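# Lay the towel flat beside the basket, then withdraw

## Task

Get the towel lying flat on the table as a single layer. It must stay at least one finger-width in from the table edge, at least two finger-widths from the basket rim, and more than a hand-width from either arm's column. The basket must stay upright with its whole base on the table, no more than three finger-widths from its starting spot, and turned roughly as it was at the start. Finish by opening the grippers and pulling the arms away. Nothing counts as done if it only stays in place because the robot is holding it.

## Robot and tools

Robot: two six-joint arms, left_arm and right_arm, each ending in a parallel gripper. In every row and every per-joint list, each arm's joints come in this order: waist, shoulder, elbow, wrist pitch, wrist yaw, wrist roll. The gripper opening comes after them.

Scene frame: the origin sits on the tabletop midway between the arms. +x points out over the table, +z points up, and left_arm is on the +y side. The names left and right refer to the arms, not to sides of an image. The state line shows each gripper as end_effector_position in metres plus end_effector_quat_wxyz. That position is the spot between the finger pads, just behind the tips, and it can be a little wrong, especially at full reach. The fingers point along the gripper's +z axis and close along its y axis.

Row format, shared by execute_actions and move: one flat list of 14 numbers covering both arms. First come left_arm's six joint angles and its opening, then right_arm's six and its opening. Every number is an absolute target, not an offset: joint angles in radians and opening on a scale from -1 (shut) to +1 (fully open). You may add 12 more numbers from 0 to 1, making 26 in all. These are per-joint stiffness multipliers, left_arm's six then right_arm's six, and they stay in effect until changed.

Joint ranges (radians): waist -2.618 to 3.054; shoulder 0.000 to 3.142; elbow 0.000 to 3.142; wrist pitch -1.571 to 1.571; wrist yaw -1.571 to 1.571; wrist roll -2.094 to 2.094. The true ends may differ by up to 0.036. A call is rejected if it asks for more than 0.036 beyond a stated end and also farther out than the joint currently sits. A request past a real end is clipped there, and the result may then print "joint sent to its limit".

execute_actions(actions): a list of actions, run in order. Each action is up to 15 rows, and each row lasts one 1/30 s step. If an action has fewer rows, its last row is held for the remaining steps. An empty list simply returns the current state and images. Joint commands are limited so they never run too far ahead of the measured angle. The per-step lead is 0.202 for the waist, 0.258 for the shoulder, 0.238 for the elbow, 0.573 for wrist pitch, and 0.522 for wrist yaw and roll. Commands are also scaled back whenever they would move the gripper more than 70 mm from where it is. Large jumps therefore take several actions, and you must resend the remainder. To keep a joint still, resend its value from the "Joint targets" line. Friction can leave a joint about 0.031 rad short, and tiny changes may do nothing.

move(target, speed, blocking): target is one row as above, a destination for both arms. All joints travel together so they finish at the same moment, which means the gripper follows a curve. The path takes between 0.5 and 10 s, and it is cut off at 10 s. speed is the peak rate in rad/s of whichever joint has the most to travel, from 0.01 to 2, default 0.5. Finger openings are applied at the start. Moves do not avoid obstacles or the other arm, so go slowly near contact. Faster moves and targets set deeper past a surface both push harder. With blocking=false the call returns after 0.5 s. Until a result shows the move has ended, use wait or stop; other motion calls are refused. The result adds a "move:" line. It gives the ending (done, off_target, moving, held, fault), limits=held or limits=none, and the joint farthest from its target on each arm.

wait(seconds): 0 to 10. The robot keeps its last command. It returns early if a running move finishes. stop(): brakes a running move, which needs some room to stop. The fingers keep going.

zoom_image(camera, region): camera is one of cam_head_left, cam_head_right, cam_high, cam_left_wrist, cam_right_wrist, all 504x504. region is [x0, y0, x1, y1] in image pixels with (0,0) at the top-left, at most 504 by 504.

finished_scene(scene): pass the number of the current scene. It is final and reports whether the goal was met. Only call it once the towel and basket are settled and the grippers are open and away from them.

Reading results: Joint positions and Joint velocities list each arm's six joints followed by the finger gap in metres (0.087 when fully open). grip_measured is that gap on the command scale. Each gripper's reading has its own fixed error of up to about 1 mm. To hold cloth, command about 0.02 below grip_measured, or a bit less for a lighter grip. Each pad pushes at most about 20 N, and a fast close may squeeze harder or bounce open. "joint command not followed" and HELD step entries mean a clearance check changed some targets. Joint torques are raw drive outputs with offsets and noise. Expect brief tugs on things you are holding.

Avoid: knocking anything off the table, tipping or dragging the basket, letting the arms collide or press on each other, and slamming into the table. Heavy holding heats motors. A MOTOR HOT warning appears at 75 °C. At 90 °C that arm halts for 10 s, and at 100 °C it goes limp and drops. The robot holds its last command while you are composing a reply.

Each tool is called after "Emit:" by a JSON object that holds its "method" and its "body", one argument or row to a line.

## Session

Emit:
{"method": "execute_actions", "body": {
  "actions": []
}}

Scene clock: 0.00 s.
left_arm: end_effector_position=(+0.2004, +0.6150, +0.0951) grip_measured=+0.990 end_effector_quat_wxyz=(-0.070, -0.419, +0.905, +0.009) | right_arm: end_effector_position=(+0.1239, -0.5287, +0.3336) grip_measured=+1.000 end_effector_quat_wxyz=(+0.082, -0.212, +0.787, -0.573)
Joint names: [waist, shoulder, elbow, wrist pitch, wrist yaw, wrist roll]
Joint positions: left_arm=[ 0.945  2.11   1.86  -1.428 -0.091  0.135  0.087] | right_arm=[-0.237  0.612  1.026 -0.861  0.701 -1.392  0.087]
Joint velocities: left_arm=[ 0.007  0.022 -0.017  0.066 -0.022  0.022 -0.   ] | right_arm=[ 0.017  0.002  0.017  0.051 -0.037 -0.051  0.   ]
Joint torques (N m, as the arm reports them, + toward a larger angle): no reading
Motor temperatures (°C, as the motors report them): left_arm=[28 30 30 32 30 30] | right_arm=[27 33 30 31 27 31]
Joint targets: left_arm=[0.945 2.110 1.860 -1.428 -0.091 0.135] | right_arm=[-0.237 0.612 1.026 -0.861 0.701 -1.392]
Joint stiffness scale: left_arm=[1. 1. 1. 1. 1. 1.] | right_arm=[1. 1. 1. 1. 1. 1.]

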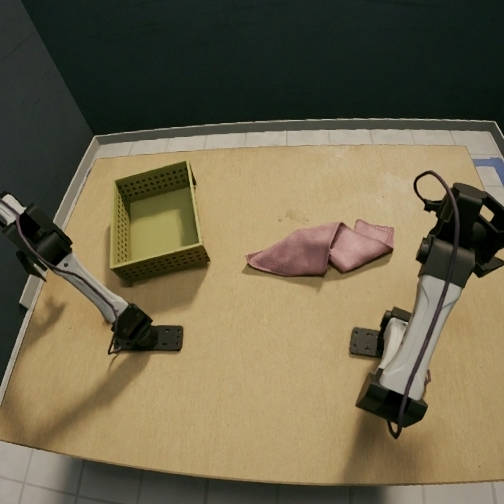

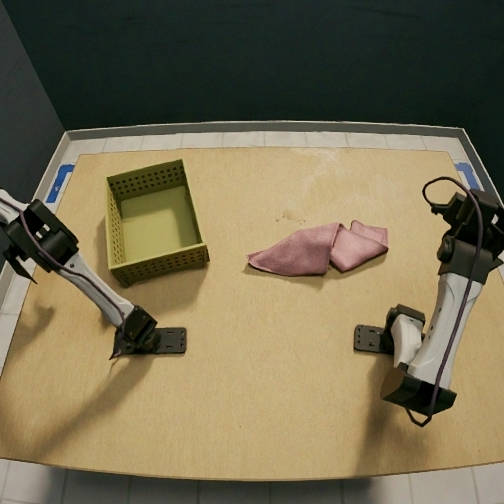

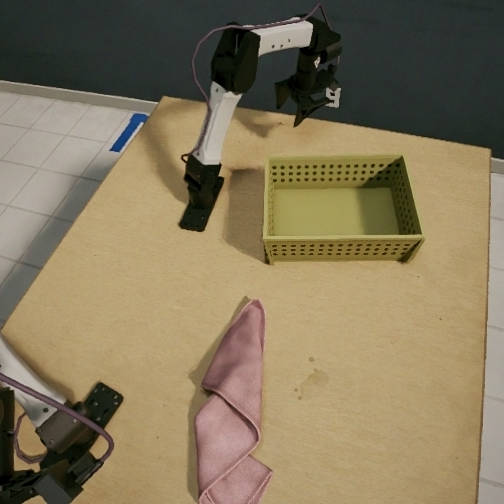

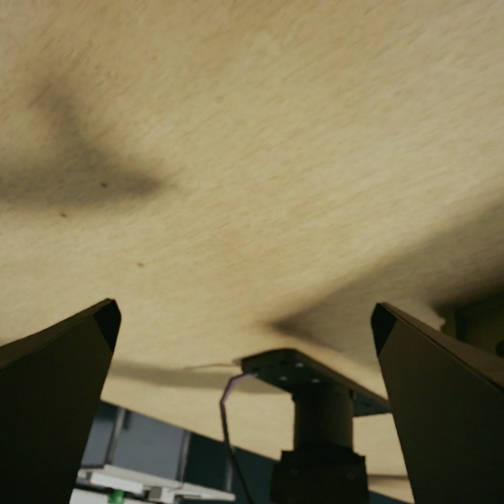

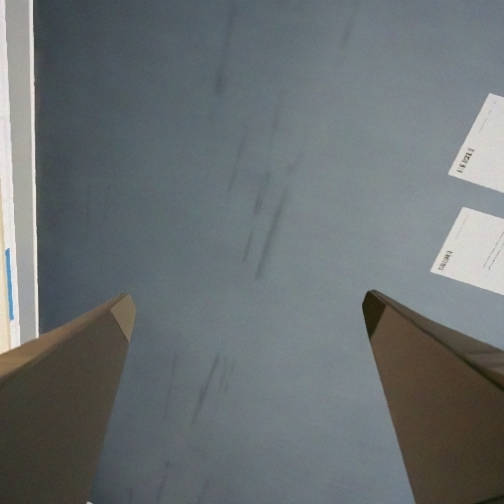

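Emit:
{"method": "zoom_image", "body": {
  "camera": "cam_head_left",
  "region": [235,195,405,295]
}}

Emit:
{"method": "zoom_image", "body": {
  "camera": "cam_high",
  "region": [130,284,350,504]
}}

Region (235, 195, 405, 295) of cam_head_left's 504x504 image, scaled by 2.965, with more detail than that image has; it fills the top 296 rows of this view, and the rest is white.

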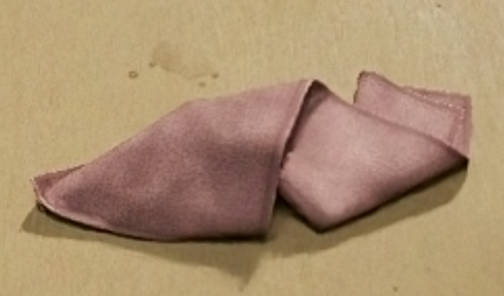

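Region (130, 284, 350, 504) of cam_high's 504x504 image, scaled by 2.291, with more detail than that image has.

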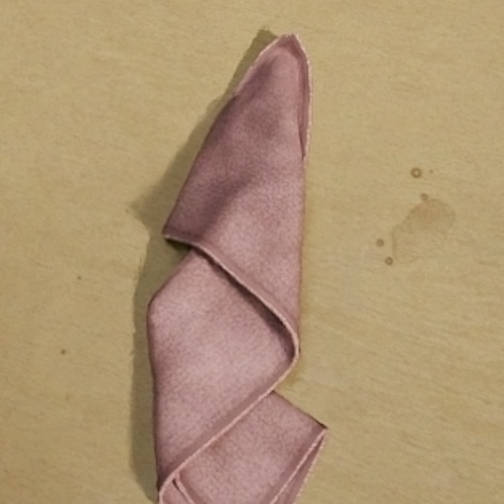

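Emit:
{"method": "move", "body": {
  "target": [0.5,1.1,1.4,-1.3,0,0,-0.2,-0.1,1.4,1.4,-1.2,0.3,-0.6,-0.3],
  "speed": 1.2
}}

Emit:
{"method": "move", "body": {
  "target": [-0.9,1.6,1.75,-1.2,0,0,-0.2,0.03,1.9,1.66,-1.2,0,0,-0.3],
  "speed": 1.3
}}

Emit:
{"method": "move", "body": {
  "target": [-1.24,2.31,2.04,-0.87,0,0,-0.2,0.03,2.09,1.66,-1.14,0,0,-0.3],
  "speed": 0.9
}}

Scene clock: 3.70 s.
left_arm: end_effector_position=(+0.2146, +0.4328, +0.2466) grip_measured=-0.200 end_effector_quat_wxyz=(+0.260, -0.269, +0.924, +0.082) | right_arm: end_effector_position=(+0.2720, -0.4807, +0.2038) grip_measured=-0.300 end_effector_quat_wxyz=(+0.107, -0.124, +0.962, -0.219)
Joint names: [waist, shoulder, elbow, wrist pitch, wrist yaw, wrist roll]
Joint positions: left_arm=[ 0.509  1.106  1.413 -1.325 -0.01   0.007  0.035] | right_arm=[-0.111  1.387  1.388 -1.183  0.31  -0.605  0.031]
Joint velocities: left_arm=[ 0.007 -0.007 -0.002  0.037 -0.037  0.007  0.001] | right_arm=[-0.012 -0.012  0.007 -0.081 -0.037  0.022 -0.   ]
Joint torques (N m, as the arm reports them, + toward a larger angle): left_arm=[-1.11 -2.57  4.51  1.58  0.   -0.01] | right_arm=[ 0.79 -4.76  9.83  1.15  0.03 -0.01]
Motor temperatures (°C, as the motors report them): left_arm=[28 31 30 32 30 30] | right_arm=[27 33 31 32 27 31]
Joint targets: left_arm=[0.500 1.100 1.400 -1.300 -0.000 0.000] | right_arm=[-0.100 1.400 1.400 -1.200 0.300 -0.600]
Joint stiffness scale: left_arm=[1. 1. 1. 1. 1. 1.] | right_arm=[1. 1. 1. 1. 1. 1.]
move: off_target (left_arm); limits=none; left_arm: farthest joint: the wrist pitch, 0.025 radians from its target (0.128 radians at the start); right_arm: farthest joint: the wrist pitch, 0.017 radians from its target (0.342 radians at the start)

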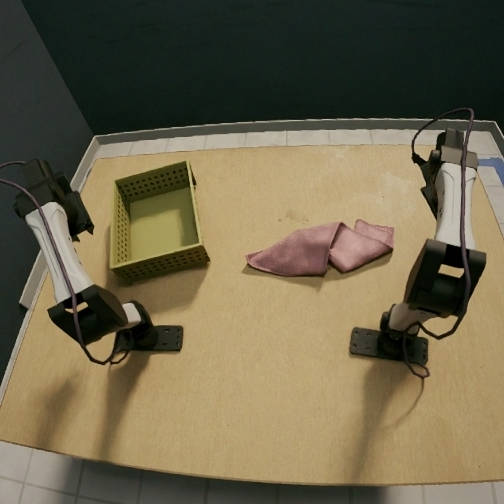

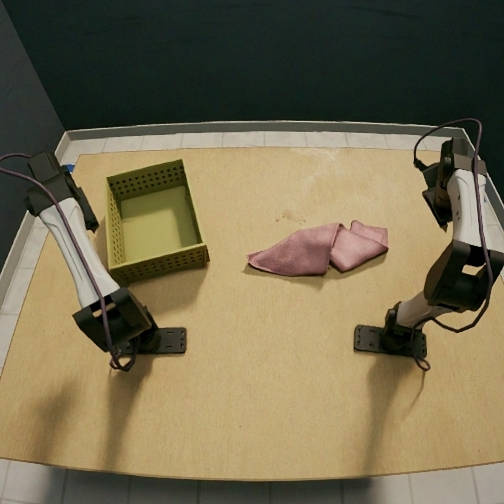

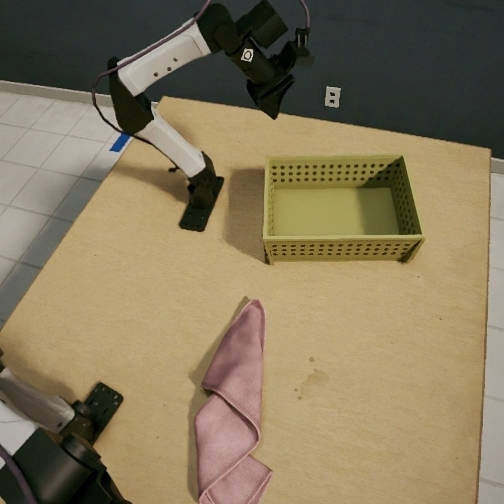

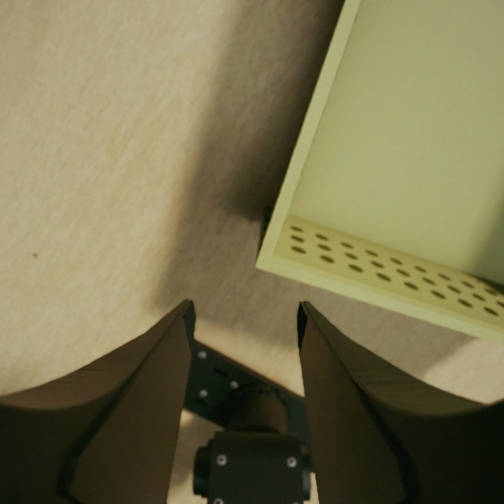

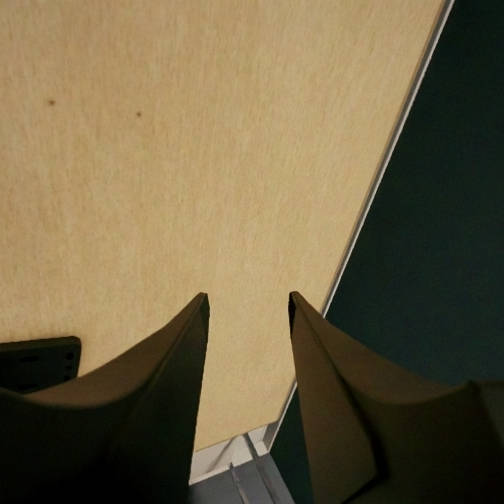

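Scene clock: 5.70 s.
left_arm: end_effector_position=(+0.2648, +0.0651, +0.2296) grip_measured=-0.200 end_effector_quat_wxyz=(+0.219, +0.396, +0.886, -0.096) | right_arm: end_effector_position=(+0.3759, -0.3863, +0.1141) grip_measured=-0.300 end_effector_quat_wxyz=(+0.076, +0.075, +0.994, -0.011)
Joint names: [waist, shoulder, elbow, wrist pitch, wrist yaw, wrist roll]
Joint positions: left_arm=[-0.897  1.592  1.727 -1.223 -0.001  0.007  0.035] | right_arm=[ 0.02   1.879  1.647 -1.185  0.01  -0.006  0.031]
Joint velocities: left_arm=[ 0.012  0.002  0.007  0.037  0.037  0.081 -0.   ] | right_arm=[ 0.002 -0.002 -0.012 -0.051  0.022  0.037 -0.   ]
Joint torques (N m, as the arm reports them, + toward a larger angle): left_arm=[-0.56 -5.99  7.56  1.46 -0.09 -0.01] | right_arm=[ 0.71 -9.26  9.63  0.7  -0.05 -0.04]
Motor temperatures (°C, as the motors report them): left_arm=[28 31 30 32 30 30] | right_arm=[27 33 31 32 27 31]
Joint targets: left_arm=[-0.900 1.600 1.750 -1.200 0.000 -0.000] | right_arm=[0.030 1.900 1.660 -1.200 -0.000 0.000]
Joint stiffness scale: left_arm=[1. 1. 1. 1. 1. 1.] | right_arm=[1. 1. 1. 1. 1. 1.]
move: off_target (left_arm, right_arm); limits=none; left_arm: farthest joint: the elbow, 0.023 radians from its target (0.337 radians at the start); right_arm: farthest joint: the shoulder, 0.021 radians from its target (0.513 radians at the start)

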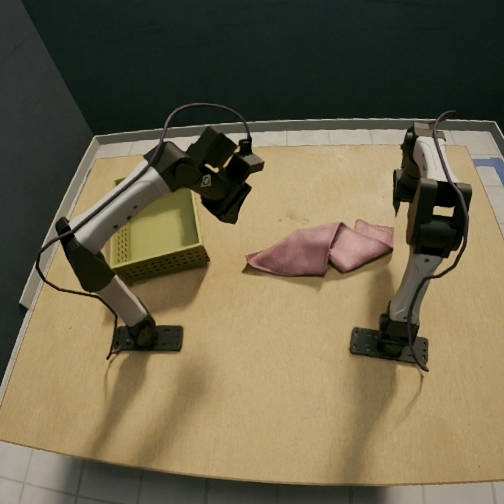

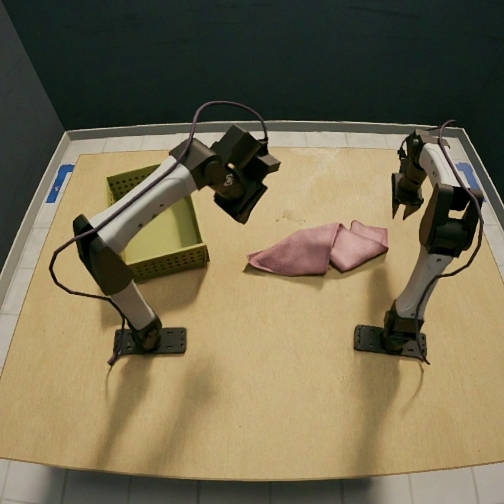

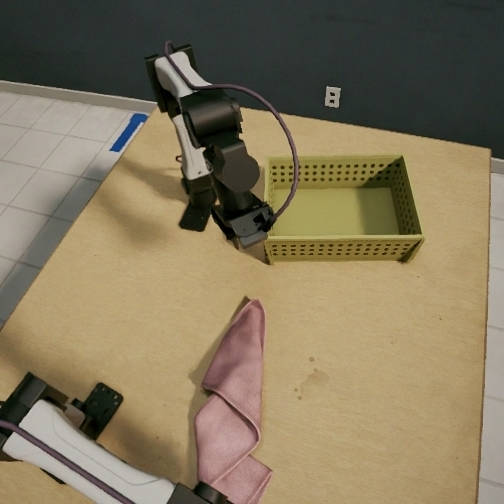

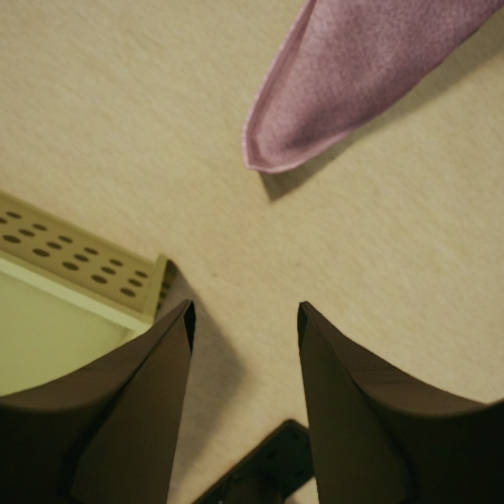

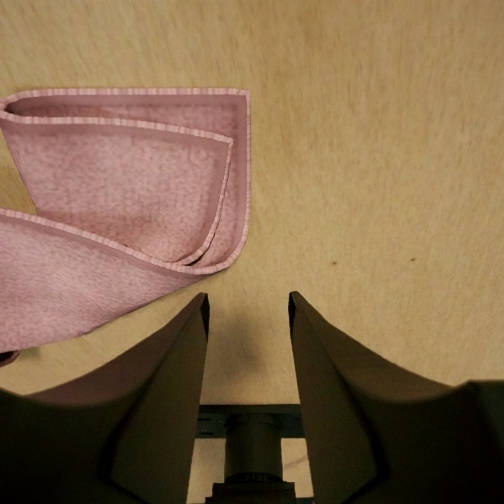

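Scene clock: 7.27 s.
left_arm: end_effector_position=(+0.2288, -0.1496, +0.0420) grip_measured=-0.200 end_effector_quat_wxyz=(+0.154, +0.550, +0.815, -0.102) | right_arm: end_effector_position=(+0.3799, -0.3869, +0.0504) grip_measured=-0.300 end_effector_quat_wxyz=(+0.001, +0.075, +0.997, -0.005)
Joint names: [waist, shoulder, elbow, wrist pitch, wrist yaw, wrist roll]
Joint positions: left_arm=[-1.243  2.323  2.017 -0.894 -0.002  0.007  0.035] | right_arm=[ 0.02   2.069  1.647 -1.146  0.01  -0.006  0.031]
Joint velocities: left_arm=[ 0.002  0.002 -0.007  0.007  0.037  0.007  0.   ] | right_arm=[-0.002 -0.002 -0.002 -0.007 -0.037 -0.066 -0.001]
Joint torques (N m, as the arm reports them, + toward a larger angle): left_arm=[  0.06 -13.7    7.82   1.3   -0.08  -0.01] | right_arm=[  0.66 -10.7    9.2    0.59  -0.06  -0.04]
Motor temperatures (°C, as the motors report them): left_arm=[28 31 30 32 30 30] | right_arm=[27 34 31 32 27 31]
Joint targets: left_arm=[-1.240 2.310 2.040 -0.870 -0.000 0.000] | right_arm=[0.030 2.090 1.660 -1.140 0.000 -0.000]
Joint stiffness scale: left_arm=[1. 1. 1. 1. 1. 1.] | right_arm=[1. 1. 1. 1. 1. 1.]
move: off_target (left_arm, right_arm); limits=none; left_arm: farthest joint: the wrist pitch, 0.024 radians from its target (0.353 radians at the start); right_arm: farthest joint: the shoulder, 0.021 radians from its target (0.211 radians at the start)

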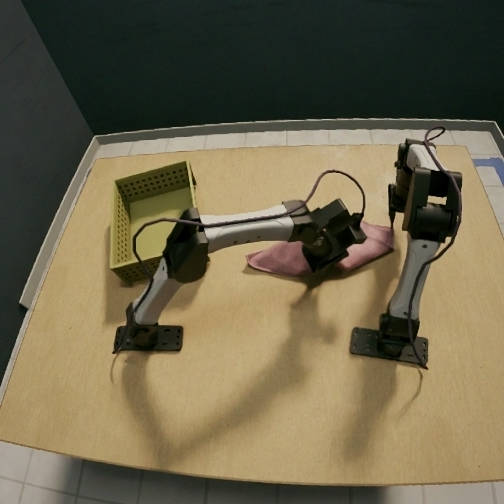

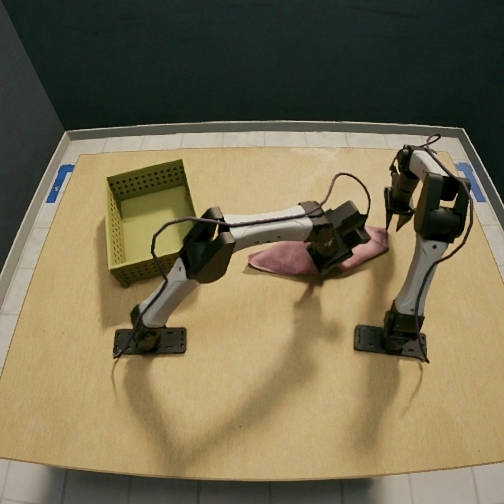

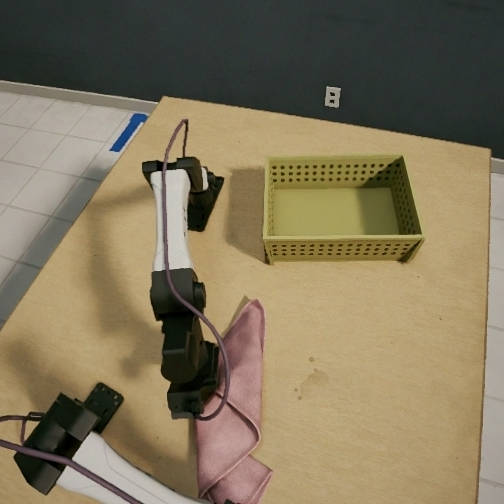

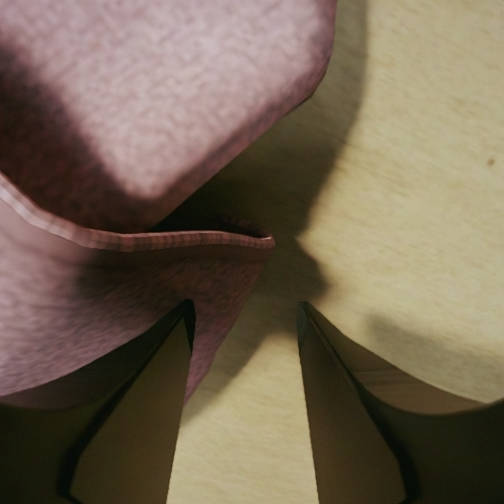

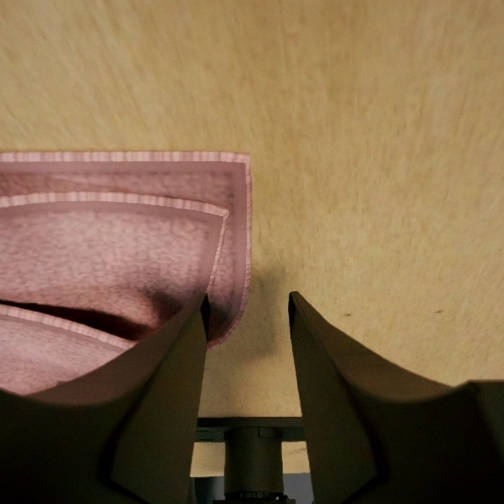

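Emit:
{"method": "move", "body": {
  "target": [-1.1,2.15,1.95,-1.1,0,0,0,0.088,2.09,1.62,-1.14,0,0,-0.3],
  "speed": 0.6
}}

Emit:
{"method": "move", "body": {
  "target": [-0.91,2.22,1.85,-1.22,0,0,0,0.088,2.09,1.485,-0.995,0,0,-0.3],
  "speed": 0.3
}}

Scene clock: 9.73 s.
left_arm: end_effector_position=(+0.2676, -0.0684, +0.0927) grip_measured=+0.000 end_effector_quat_wxyz=(+0.123, +0.491, +0.860, -0.069) | right_arm: end_effector_position=(+0.3829, -0.3649, +0.0504) grip_measured=-0.300 end_effector_quat_wxyz=(+0.002, +0.044, +0.999, -0.004)
Joint names: [waist, shoulder, elbow, wrist pitch, wrist yaw, wrist roll]
Joint positions: left_arm=[-1.094  2.16   1.963 -1.091 -0.001  0.006  0.044] | right_arm=[ 0.082  2.069  1.647 -1.145  0.008 -0.006  0.031]
Joint velocities: left_arm=[0.022 0.002 0.007 0.066 0.007 0.037 0.001] | right_arm=[-0.002 -0.002  0.007 -0.051 -0.037 -0.066  0.   ]
Joint torques (N m, as the arm reports them, + toward a larger angle): left_arm=[ -0.8  -12.2    5.09   0.89  -0.09   0.01] | right_arm=[  0.38 -10.71   5.57   0.59  -0.04  -0.04]
Motor temperatures (°C, as the motors report them): left_arm=[28 33 31 33 30 30] | right_arm=[27 34 32 32 27 31]
Joint targets: left_arm=[-1.100 2.150 1.950 -1.100 0.000 0.000] | right_arm=[0.088 2.090 1.620 -1.140 -0.000 0.000]
Joint stiffness scale: left_arm=[1. 1. 1. 1. 1. 1.] | right_arm=[1. 1. 1. 1. 1. 1.]
move: off_target (right_arm); limits=none; left_arm: farthest joint: the elbow, 0.013 radians from its target (0.067 radians at the start); right_arm: farthest joint: the elbow, 0.027 radians from its target (0.027 radians at the start)

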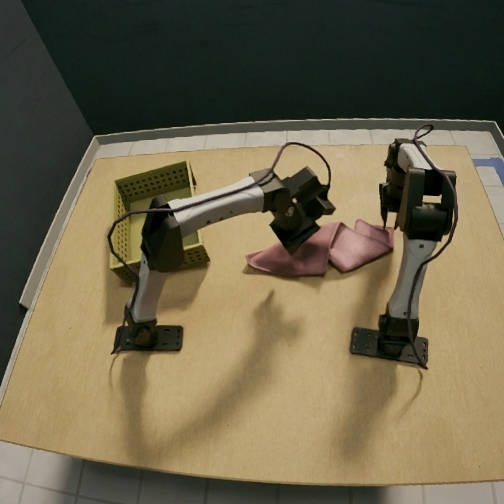

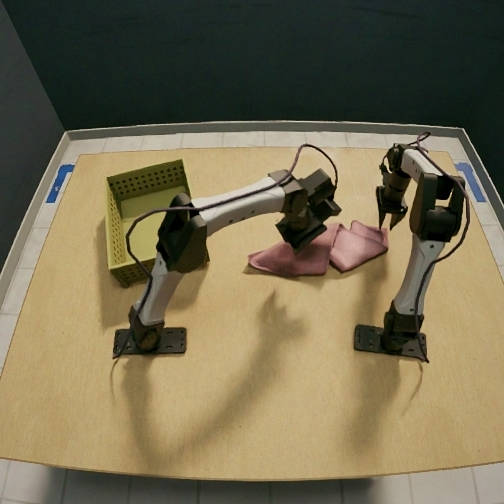

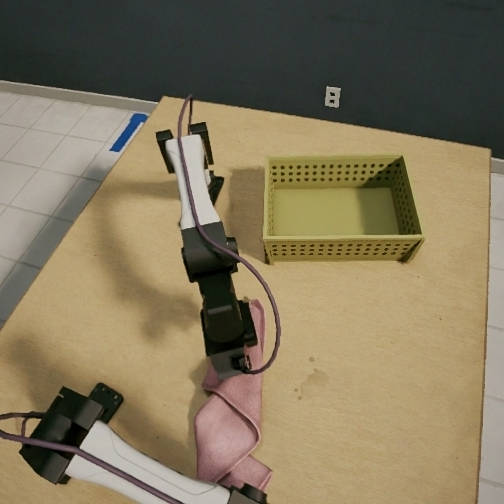

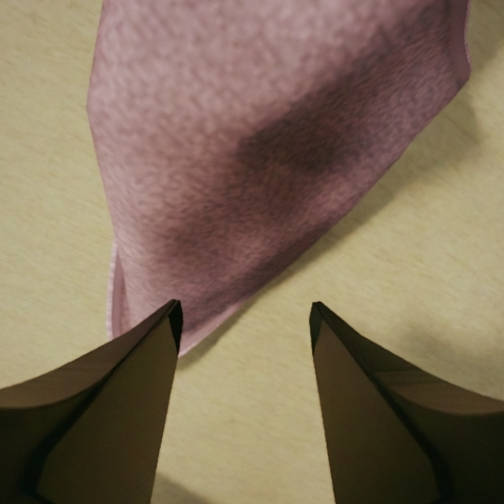

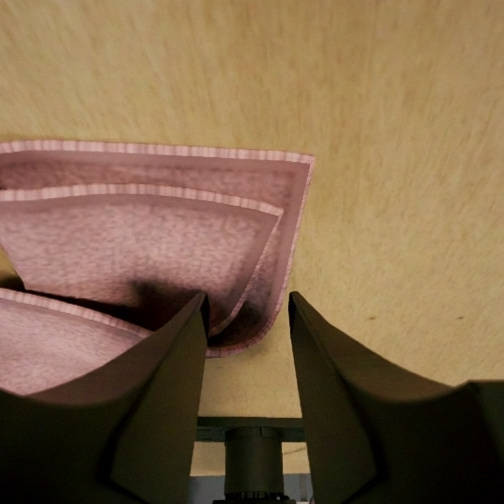

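Scene clock: 10.87 s.
left_arm: end_effector_position=(+0.2946, +0.0241, +0.0458) grip_measured=+0.000 end_effector_quat_wxyz=(+0.004, +0.414, +0.910, -0.001) | right_arm: end_effector_position=(+0.3723, -0.3639, +0.0160) grip_measured=-0.300 end_effector_quat_wxyz=(-0.002, +0.044, +0.999, -0.004)
Joint names: [waist, shoulder, elbow, wrist pitch, wrist yaw, wrist roll]
Joint positions: left_arm=[-0.911  2.215  1.86  -1.208 -0.001  0.006  0.044] | right_arm=[ 0.082  2.069  1.506 -1.01   0.008 -0.006  0.031]
Joint velocities: left_arm=[-0.012  0.002 -0.007  0.007  0.022 -0.007  0.001] | right_arm=[-0.002 -0.007 -0.007  0.081 -0.022 -0.081 -0.   ]
Joint torques (N m, as the arm reports them, + toward a larger angle): left_arm=[ -0.24 -11.     4.95   0.4   -0.1   -0.02] | right_arm=[  0.37 -10.49   5.96   0.7   -0.04  -0.04]
Motor temperatures (°C, as the motors report them): left_arm=[28 33 31 33 30 30] | right_arm=[27 34 32 32 27 31]
Joint targets: left_arm=[-0.910 2.220 1.850 -1.220 -0.000 0.000] | right_arm=[0.088 2.090 1.485 -0.995 0.000 -0.000]
Joint stiffness scale: left_arm=[1. 1. 1. 1. 1. 1.] | right_arm=[1. 1. 1. 1. 1. 1.]
move: off_target (right_arm); limits=none; left_arm: farthest joint: the wrist pitch, 0.012 radians from its target (0.129 radians at the start); right_arm: farthest joint: the shoulder, 0.021 radians from its target (0.021 radians at the start)

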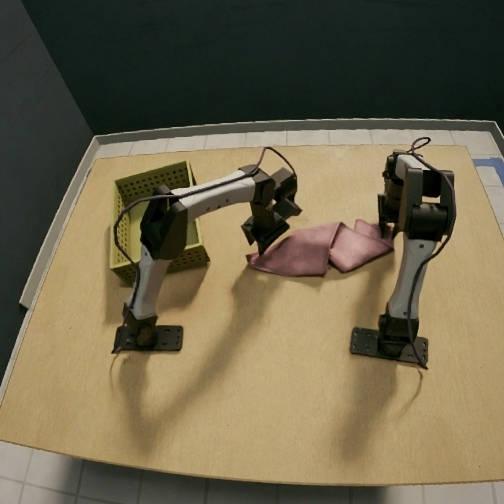

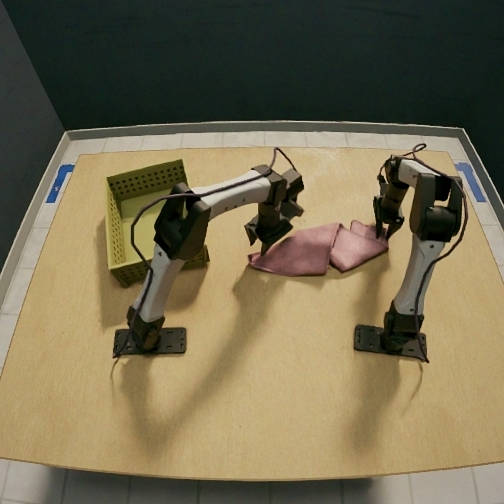

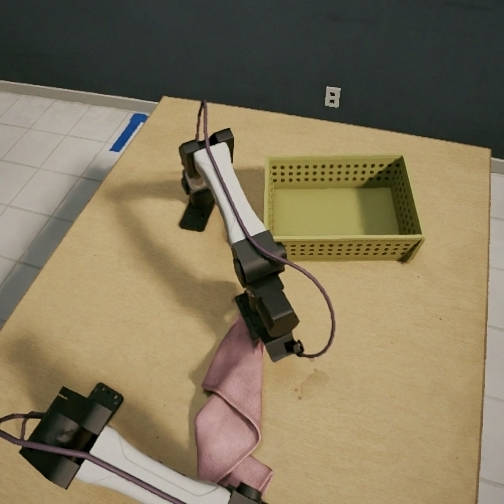

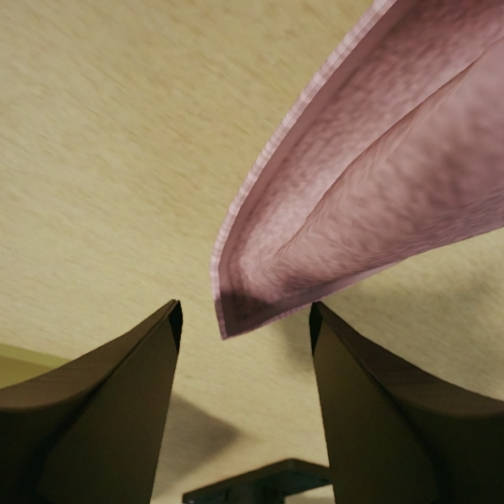

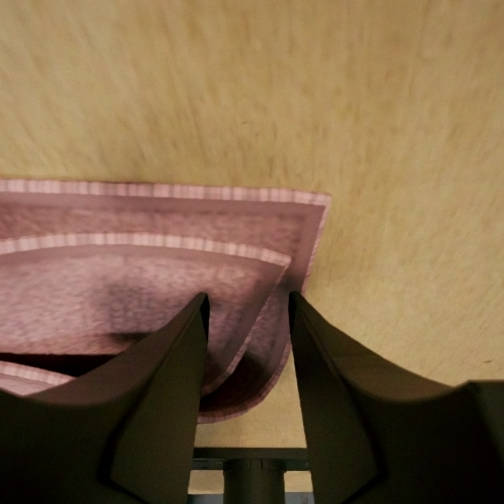

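Emit:
{"method": "move", "body": {
  "target": [-0.91,2.08,1.65,-1.13,0,0,-0.25,0.088,2.09,1.47,-0.98,0,0,-0.3],
  "speed": 0.4
}}

Emit:
{"method": "move", "body": {
  "target": [-0.91,2.145,1.55,-0.975,0,0,-0.25,0.088,2.09,1.47,-0.98,0,0,-1],
  "speed": 0.25
}}

Scene clock: 12.73 s.
left_arm: end_effector_position=(+0.2720, +0.0499, +0.0418) grip_measured=-0.250 end_effector_quat_wxyz=(-0.009, +0.414, +0.910, +0.005) | right_arm: end_effector_position=(+0.3730, -0.3639, +0.0145) grip_measured=-0.300 end_effector_quat_wxyz=(+0.001, +0.044, +0.999, -0.004)
Joint names: [waist, shoulder, elbow, wrist pitch, wrist yaw, wrist roll]
Joint positions: left_arm=[-0.911  2.105  1.664 -1.149 -0.001  0.006  0.033] | right_arm=[ 0.082  2.069  1.5   -1.     0.008 -0.006  0.031]
Joint velocities: left_arm=[-0.007 -0.007 -0.012 -0.066 -0.022  0.081 -0.001] | right_arm=[-0.012 -0.007 -0.032 -0.081  0.007  0.022 -0.001]
Joint torques (N m, as the arm reports them, + toward a larger angle): left_arm=[ -0.29 -12.42   4.57   0.63  -0.09  -0.02] | right_arm=[  0.37 -10.5    5.09   0.77  -0.04  -0.04]
Motor temperatures (°C, as the motors report them): left_arm=[28 34 31 32 30 30] | right_arm=[27 35 32 32 27 31]
Joint targets: left_arm=[-0.910 2.080 1.650 -1.130 0.000 0.000] | right_arm=[0.088 2.090 1.470 -0.980 -0.000 0.000]
Joint stiffness scale: left_arm=[1. 1. 1. 1. 1. 1.] | right_arm=[1. 1. 1. 1. 1. 1.]
move: off_target (left_arm, right_arm); limits=none; left_arm: farthest joint: the shoulder, 0.025 radians from its target (0.135 radians at the start); right_arm: farthest joint: the elbow, 0.030 radians from its target (0.036 radians at the start)

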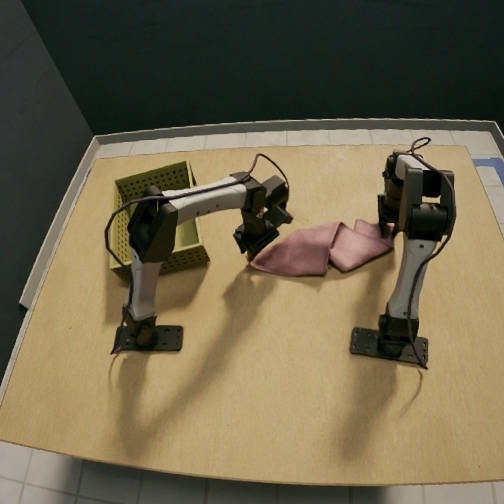

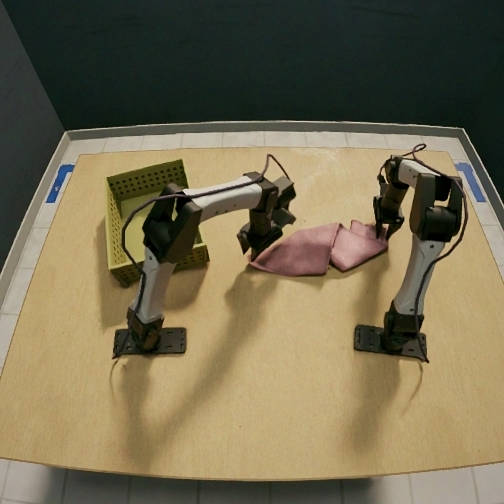

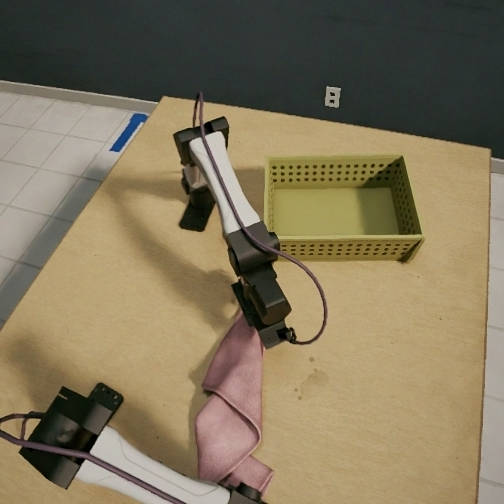

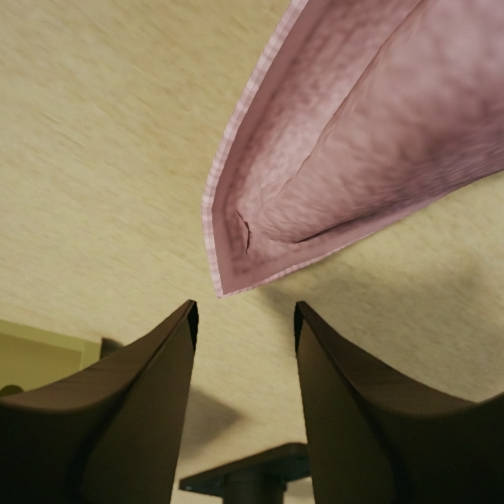

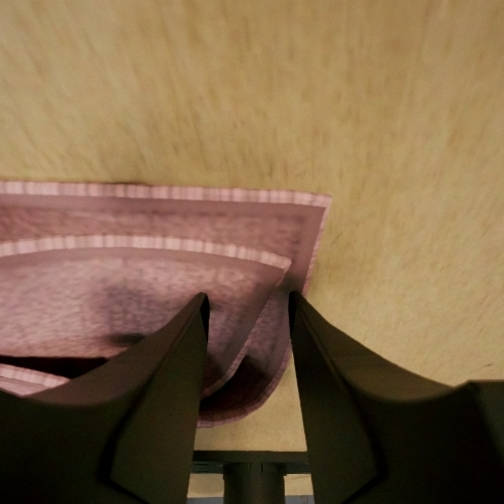

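Scene clock: 13.77 s.
left_arm: end_effector_position=(+0.2716, +0.0503, +0.0075) grip_measured=-0.250 end_effector_quat_wxyz=(-0.006, +0.414, +0.910, +0.003) | right_arm: end_effector_position=(+0.3731, -0.3622, +0.0152) grip_measured=-0.949 end_effector_quat_wxyz=(+0.001, +0.046, +0.999, +0.000)
Joint names: [waist, shoulder, elbow, wrist pitch, wrist yaw, wrist roll]
Joint positions: left_arm=[-0.911  2.133  1.568 -1.02  -0.001  0.006  0.033] | right_arm=[ 0.082  2.067  1.5   -1.002 -0.001 -0.001  0.002]
Joint velocities: left_arm=[-0.012 -0.002  0.007 -0.007 -0.051 -0.037  0.   ] | right_arm=[-0.012  0.002 -0.002 -0.081 -0.022 -0.066  0.   ]
Joint torques (N m, as the arm reports them, + toward a larger angle): left_arm=[-0.13 -9.73  4.08  0.86 -0.09 -0.01] | right_arm=[  0.33 -10.27   5.1    0.79   0.04  -0.08]
Motor temperatures (°C, as the motors report them): left_arm=[28 34 31 32 30 30] | right_arm=[27 35 32 32 27 31]
Joint targets: left_arm=[-0.910 2.145 1.550 -0.975 -0.000 -0.000] | right_arm=[0.088 2.090 1.470 -0.980 0.000 0.000]
Joint stiffness scale: left_arm=[1. 1. 1. 1. 1. 1.] | right_arm=[1. 1. 1. 1. 1. 1.]
move: off_target (left_arm, right_arm); limits=none; left_arm: farthest joint: the wrist pitch, 0.045 radians from its target (0.174 radians at the start); right_arm: farthest joint: the elbow, 0.030 radians from its target (0.030 radians at the start)

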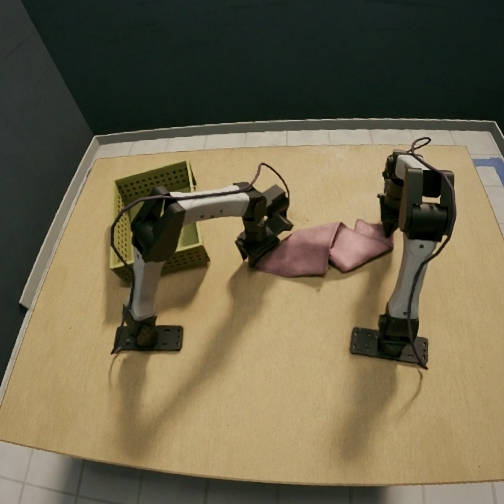

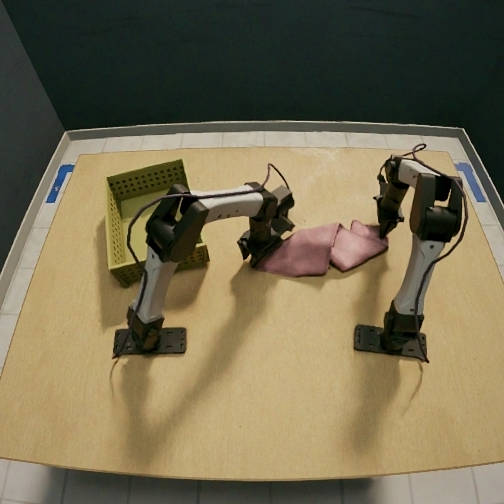

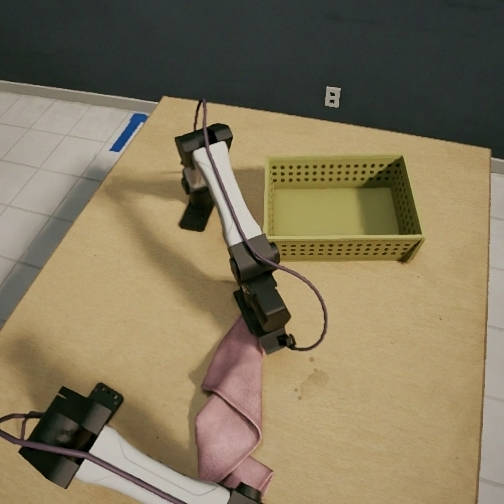

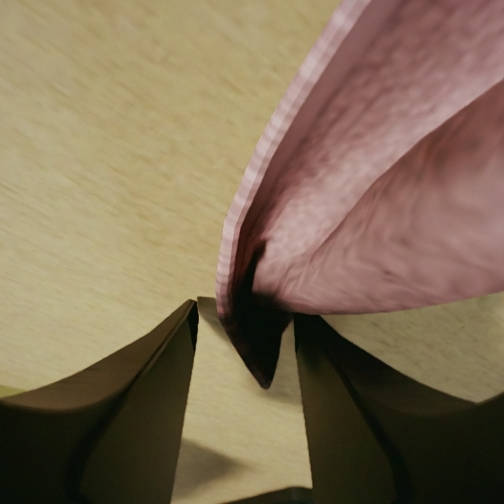

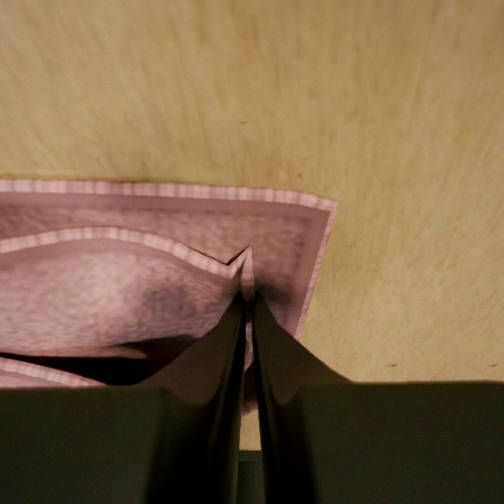

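Emit:
{"method": "execute_actions", "body": {
  "actions": [
    [[-0.91,2.145,1.55,-1.0,0,0,-0.6,0.088,2.09,1.47,-0.98,0,0,-1],[-0.91,2.145,1.55,-1.0,0,0,-1,0.088,2.09,1.47,-0.98,0,0,-1]]
  ]
}}

Emit:
{"method": "move", "body": {
  "target": [-0.91,1.61,1.93,-1.27,0,0,-1,0.088,1.61,1.93,-1.28,0,0,-1],
  "speed": 0.3
}}

Scene clock: 14.90 s.
left_arm: end_effector_position=(+0.2697, +0.0486, +0.0075) grip_measured=-0.936 end_effector_quat_wxyz=(-0.009, +0.412, +0.911, -0.003) | right_arm: end_effector_position=(+0.3731, -0.3622, +0.0152) grip_measured=-0.949 end_effector_quat_wxyz=(+0.001, +0.046, +0.999, +0.000)
Joint names: [waist, shoulder, elbow, wrist pitch, wrist yaw, wrist roll]
Joint positions: left_arm=[-0.911  2.133  1.568 -1.02   0.012  0.001  0.003] | right_arm=[ 0.082  2.067  1.5   -1.002 -0.001 -0.001  0.002]
Joint velocities: left_arm=[-0.002 -0.002 -0.007 -0.051 -0.007 -0.051 -0.   ] | right_arm=[-0.022  0.002  0.012 -0.066 -0.007  0.007 -0.001]
Joint torques (N m, as the arm reports them, + toward a larger angle): left_arm=[-0.29 -9.73  4.13  0.66 -0.22  0.03] | right_arm=[  0.35 -10.31   5.1    0.79   0.03  -0.08]
Motor temperatures (°C, as the motors report them): left_arm=[28 34 31 32 30 30] | right_arm=[27 35 32 32 27 31]
Joint targets: left_arm=[-0.910 2.145 1.550 -1.000 -0.000 -0.000] | right_arm=[0.088 2.090 1.470 -0.980 0.000 -0.000]
Joint stiffness scale: left_arm=[1. 1. 1. 1. 1. 1.] | right_arm=[1. 1. 1. 1. 1. 1.]
Step readings (joint positions):
0: left_arm=[-0.911 2.133 1.568 -1.020 -0.001 0.006] | right_arm=[0.082 2.067 1.500 -1.002 -0.001 -0.001]
1: left_arm=[-0.911 2.133 1.568 -1.020 0.001 0.005] | right_arm=[0.082 2.067 1.500 -1.002 -0.001 -0.001]
2: left_arm=[-0.911 2.133 1.568 -1.020 0.004 0.005] | right_arm=[0.082 2.067 1.500 -1.002 -0.001 -0.001]
4: left_arm=[-0.911 2.133 1.568 -1.020 0.010 0.002] | right_arm=[0.082 2.067 1.500 -1.002 -0.001 -0.001]
8: left_arm=[-0.911 2.133 1.568 -1.020 0.012 0.001] | right_arm=[0.082 2.067 1.500 -1.002 -0.001 -0.001]
15: Joint positions above

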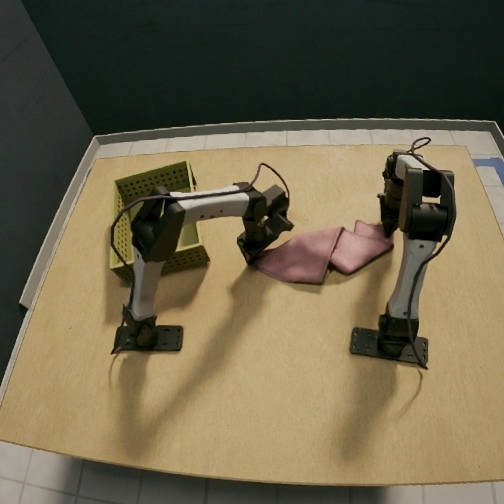

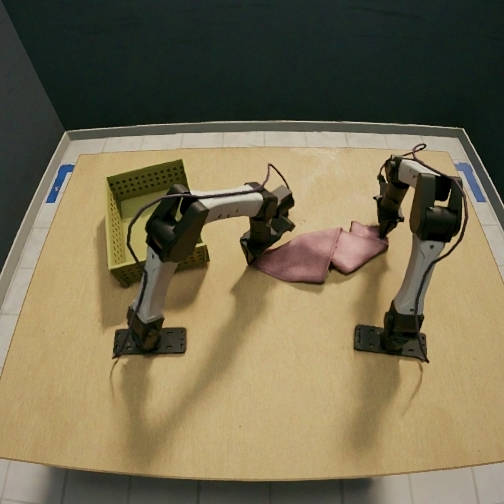

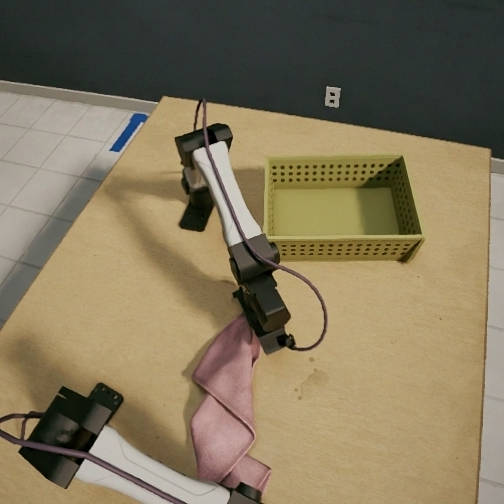

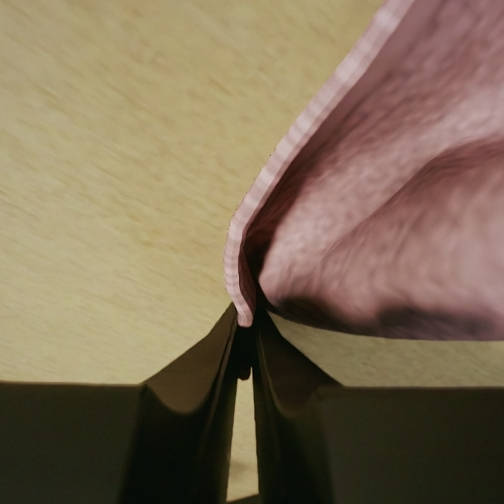

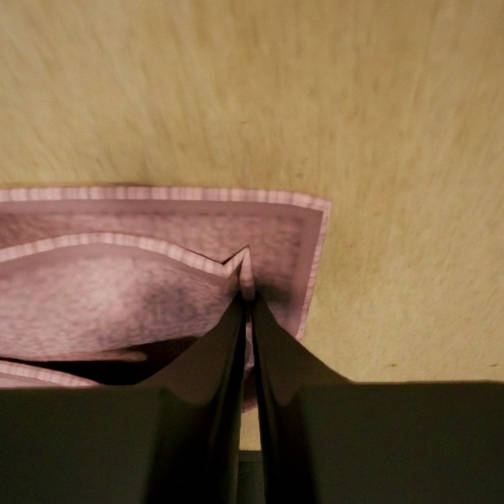

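Scene clock: 17.30 s.
left_arm: end_effector_position=(+0.2712, +0.0474, +0.2748) grip_measured=-0.946 end_effector_quat_wxyz=(+0.265, +0.395, +0.870, -0.125) | right_arm: end_effector_position=(+0.3858, -0.3634, +0.2820) grip_measured=-0.949 end_effector_quat_wxyz=(+0.304, +0.044, +0.952, -0.014)
Joint names: [waist, shoulder, elbow, wrist pitch, wrist yaw, wrist roll]
Joint positions: left_arm=[-0.911  1.622  1.912 -1.266  0.01   0.001  0.002] | right_arm=[ 0.082  1.612  1.923 -1.264 -0.001 -0.001  0.002]
Joint velocities: left_arm=[ 0.007  0.012  0.007  0.022 -0.037 -0.066 -0.001] | right_arm=[-0.017 -0.022  0.002 -0.037 -0.022 -0.066 -0.   ]
Joint torques (N m, as the arm reports them, + toward a larger angle): left_arm=[-0.33 -7.62  6.89  1.34 -0.2   0.01] | right_arm=[ 0.35 -8.02  8.73  1.64  0.04 -0.09]
Motor temperatures (°C, as the motors report them): left_arm=[28 35 31 33 30 30] | right_arm=[27 36 32 32 27 31]
Joint targets: left_arm=[-0.910 1.610 1.930 -1.270 0.000 0.000] | right_arm=[0.088 1.610 1.930 -1.280 -0.000 0.000]
Joint stiffness scale: left_arm=[1. 1. 1. 1. 1. 1.] | right_arm=[1. 1. 1. 1. 1. 1.]
move: done; limits=none; left_arm: farthest joint: the elbow, 0.018 radians from its target (0.362 radians at the start); right_arm: farthest joint: the wrist pitch, 0.016 radians from its target (0.278 radians at the start)

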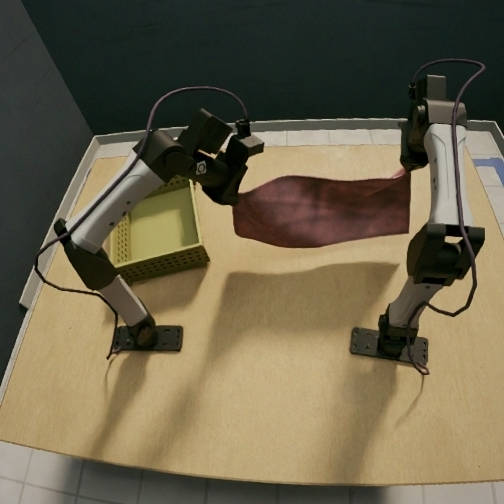

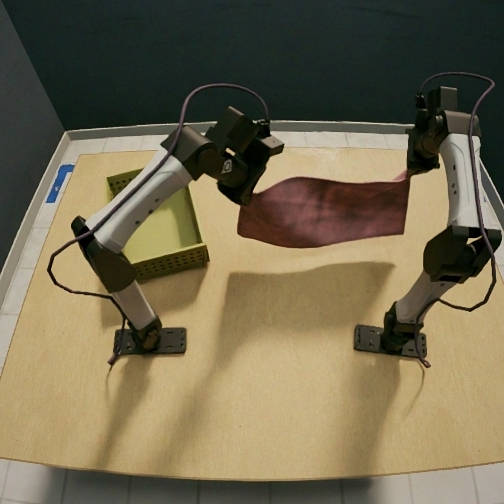

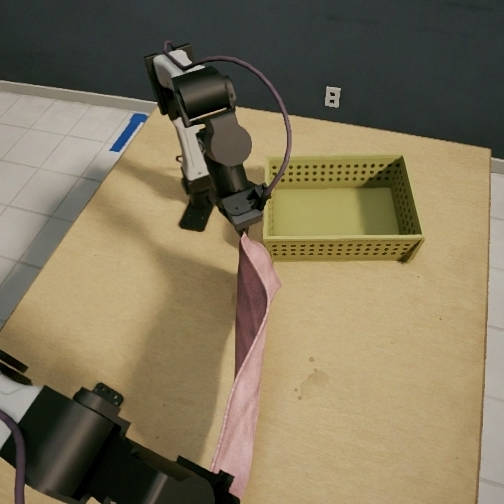

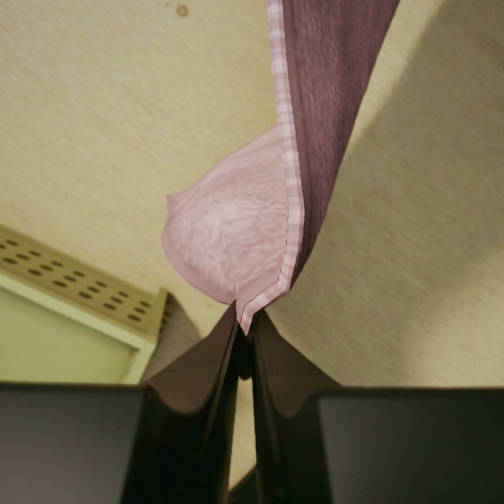

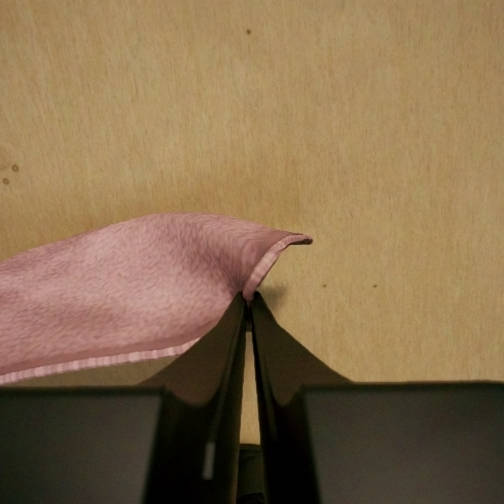

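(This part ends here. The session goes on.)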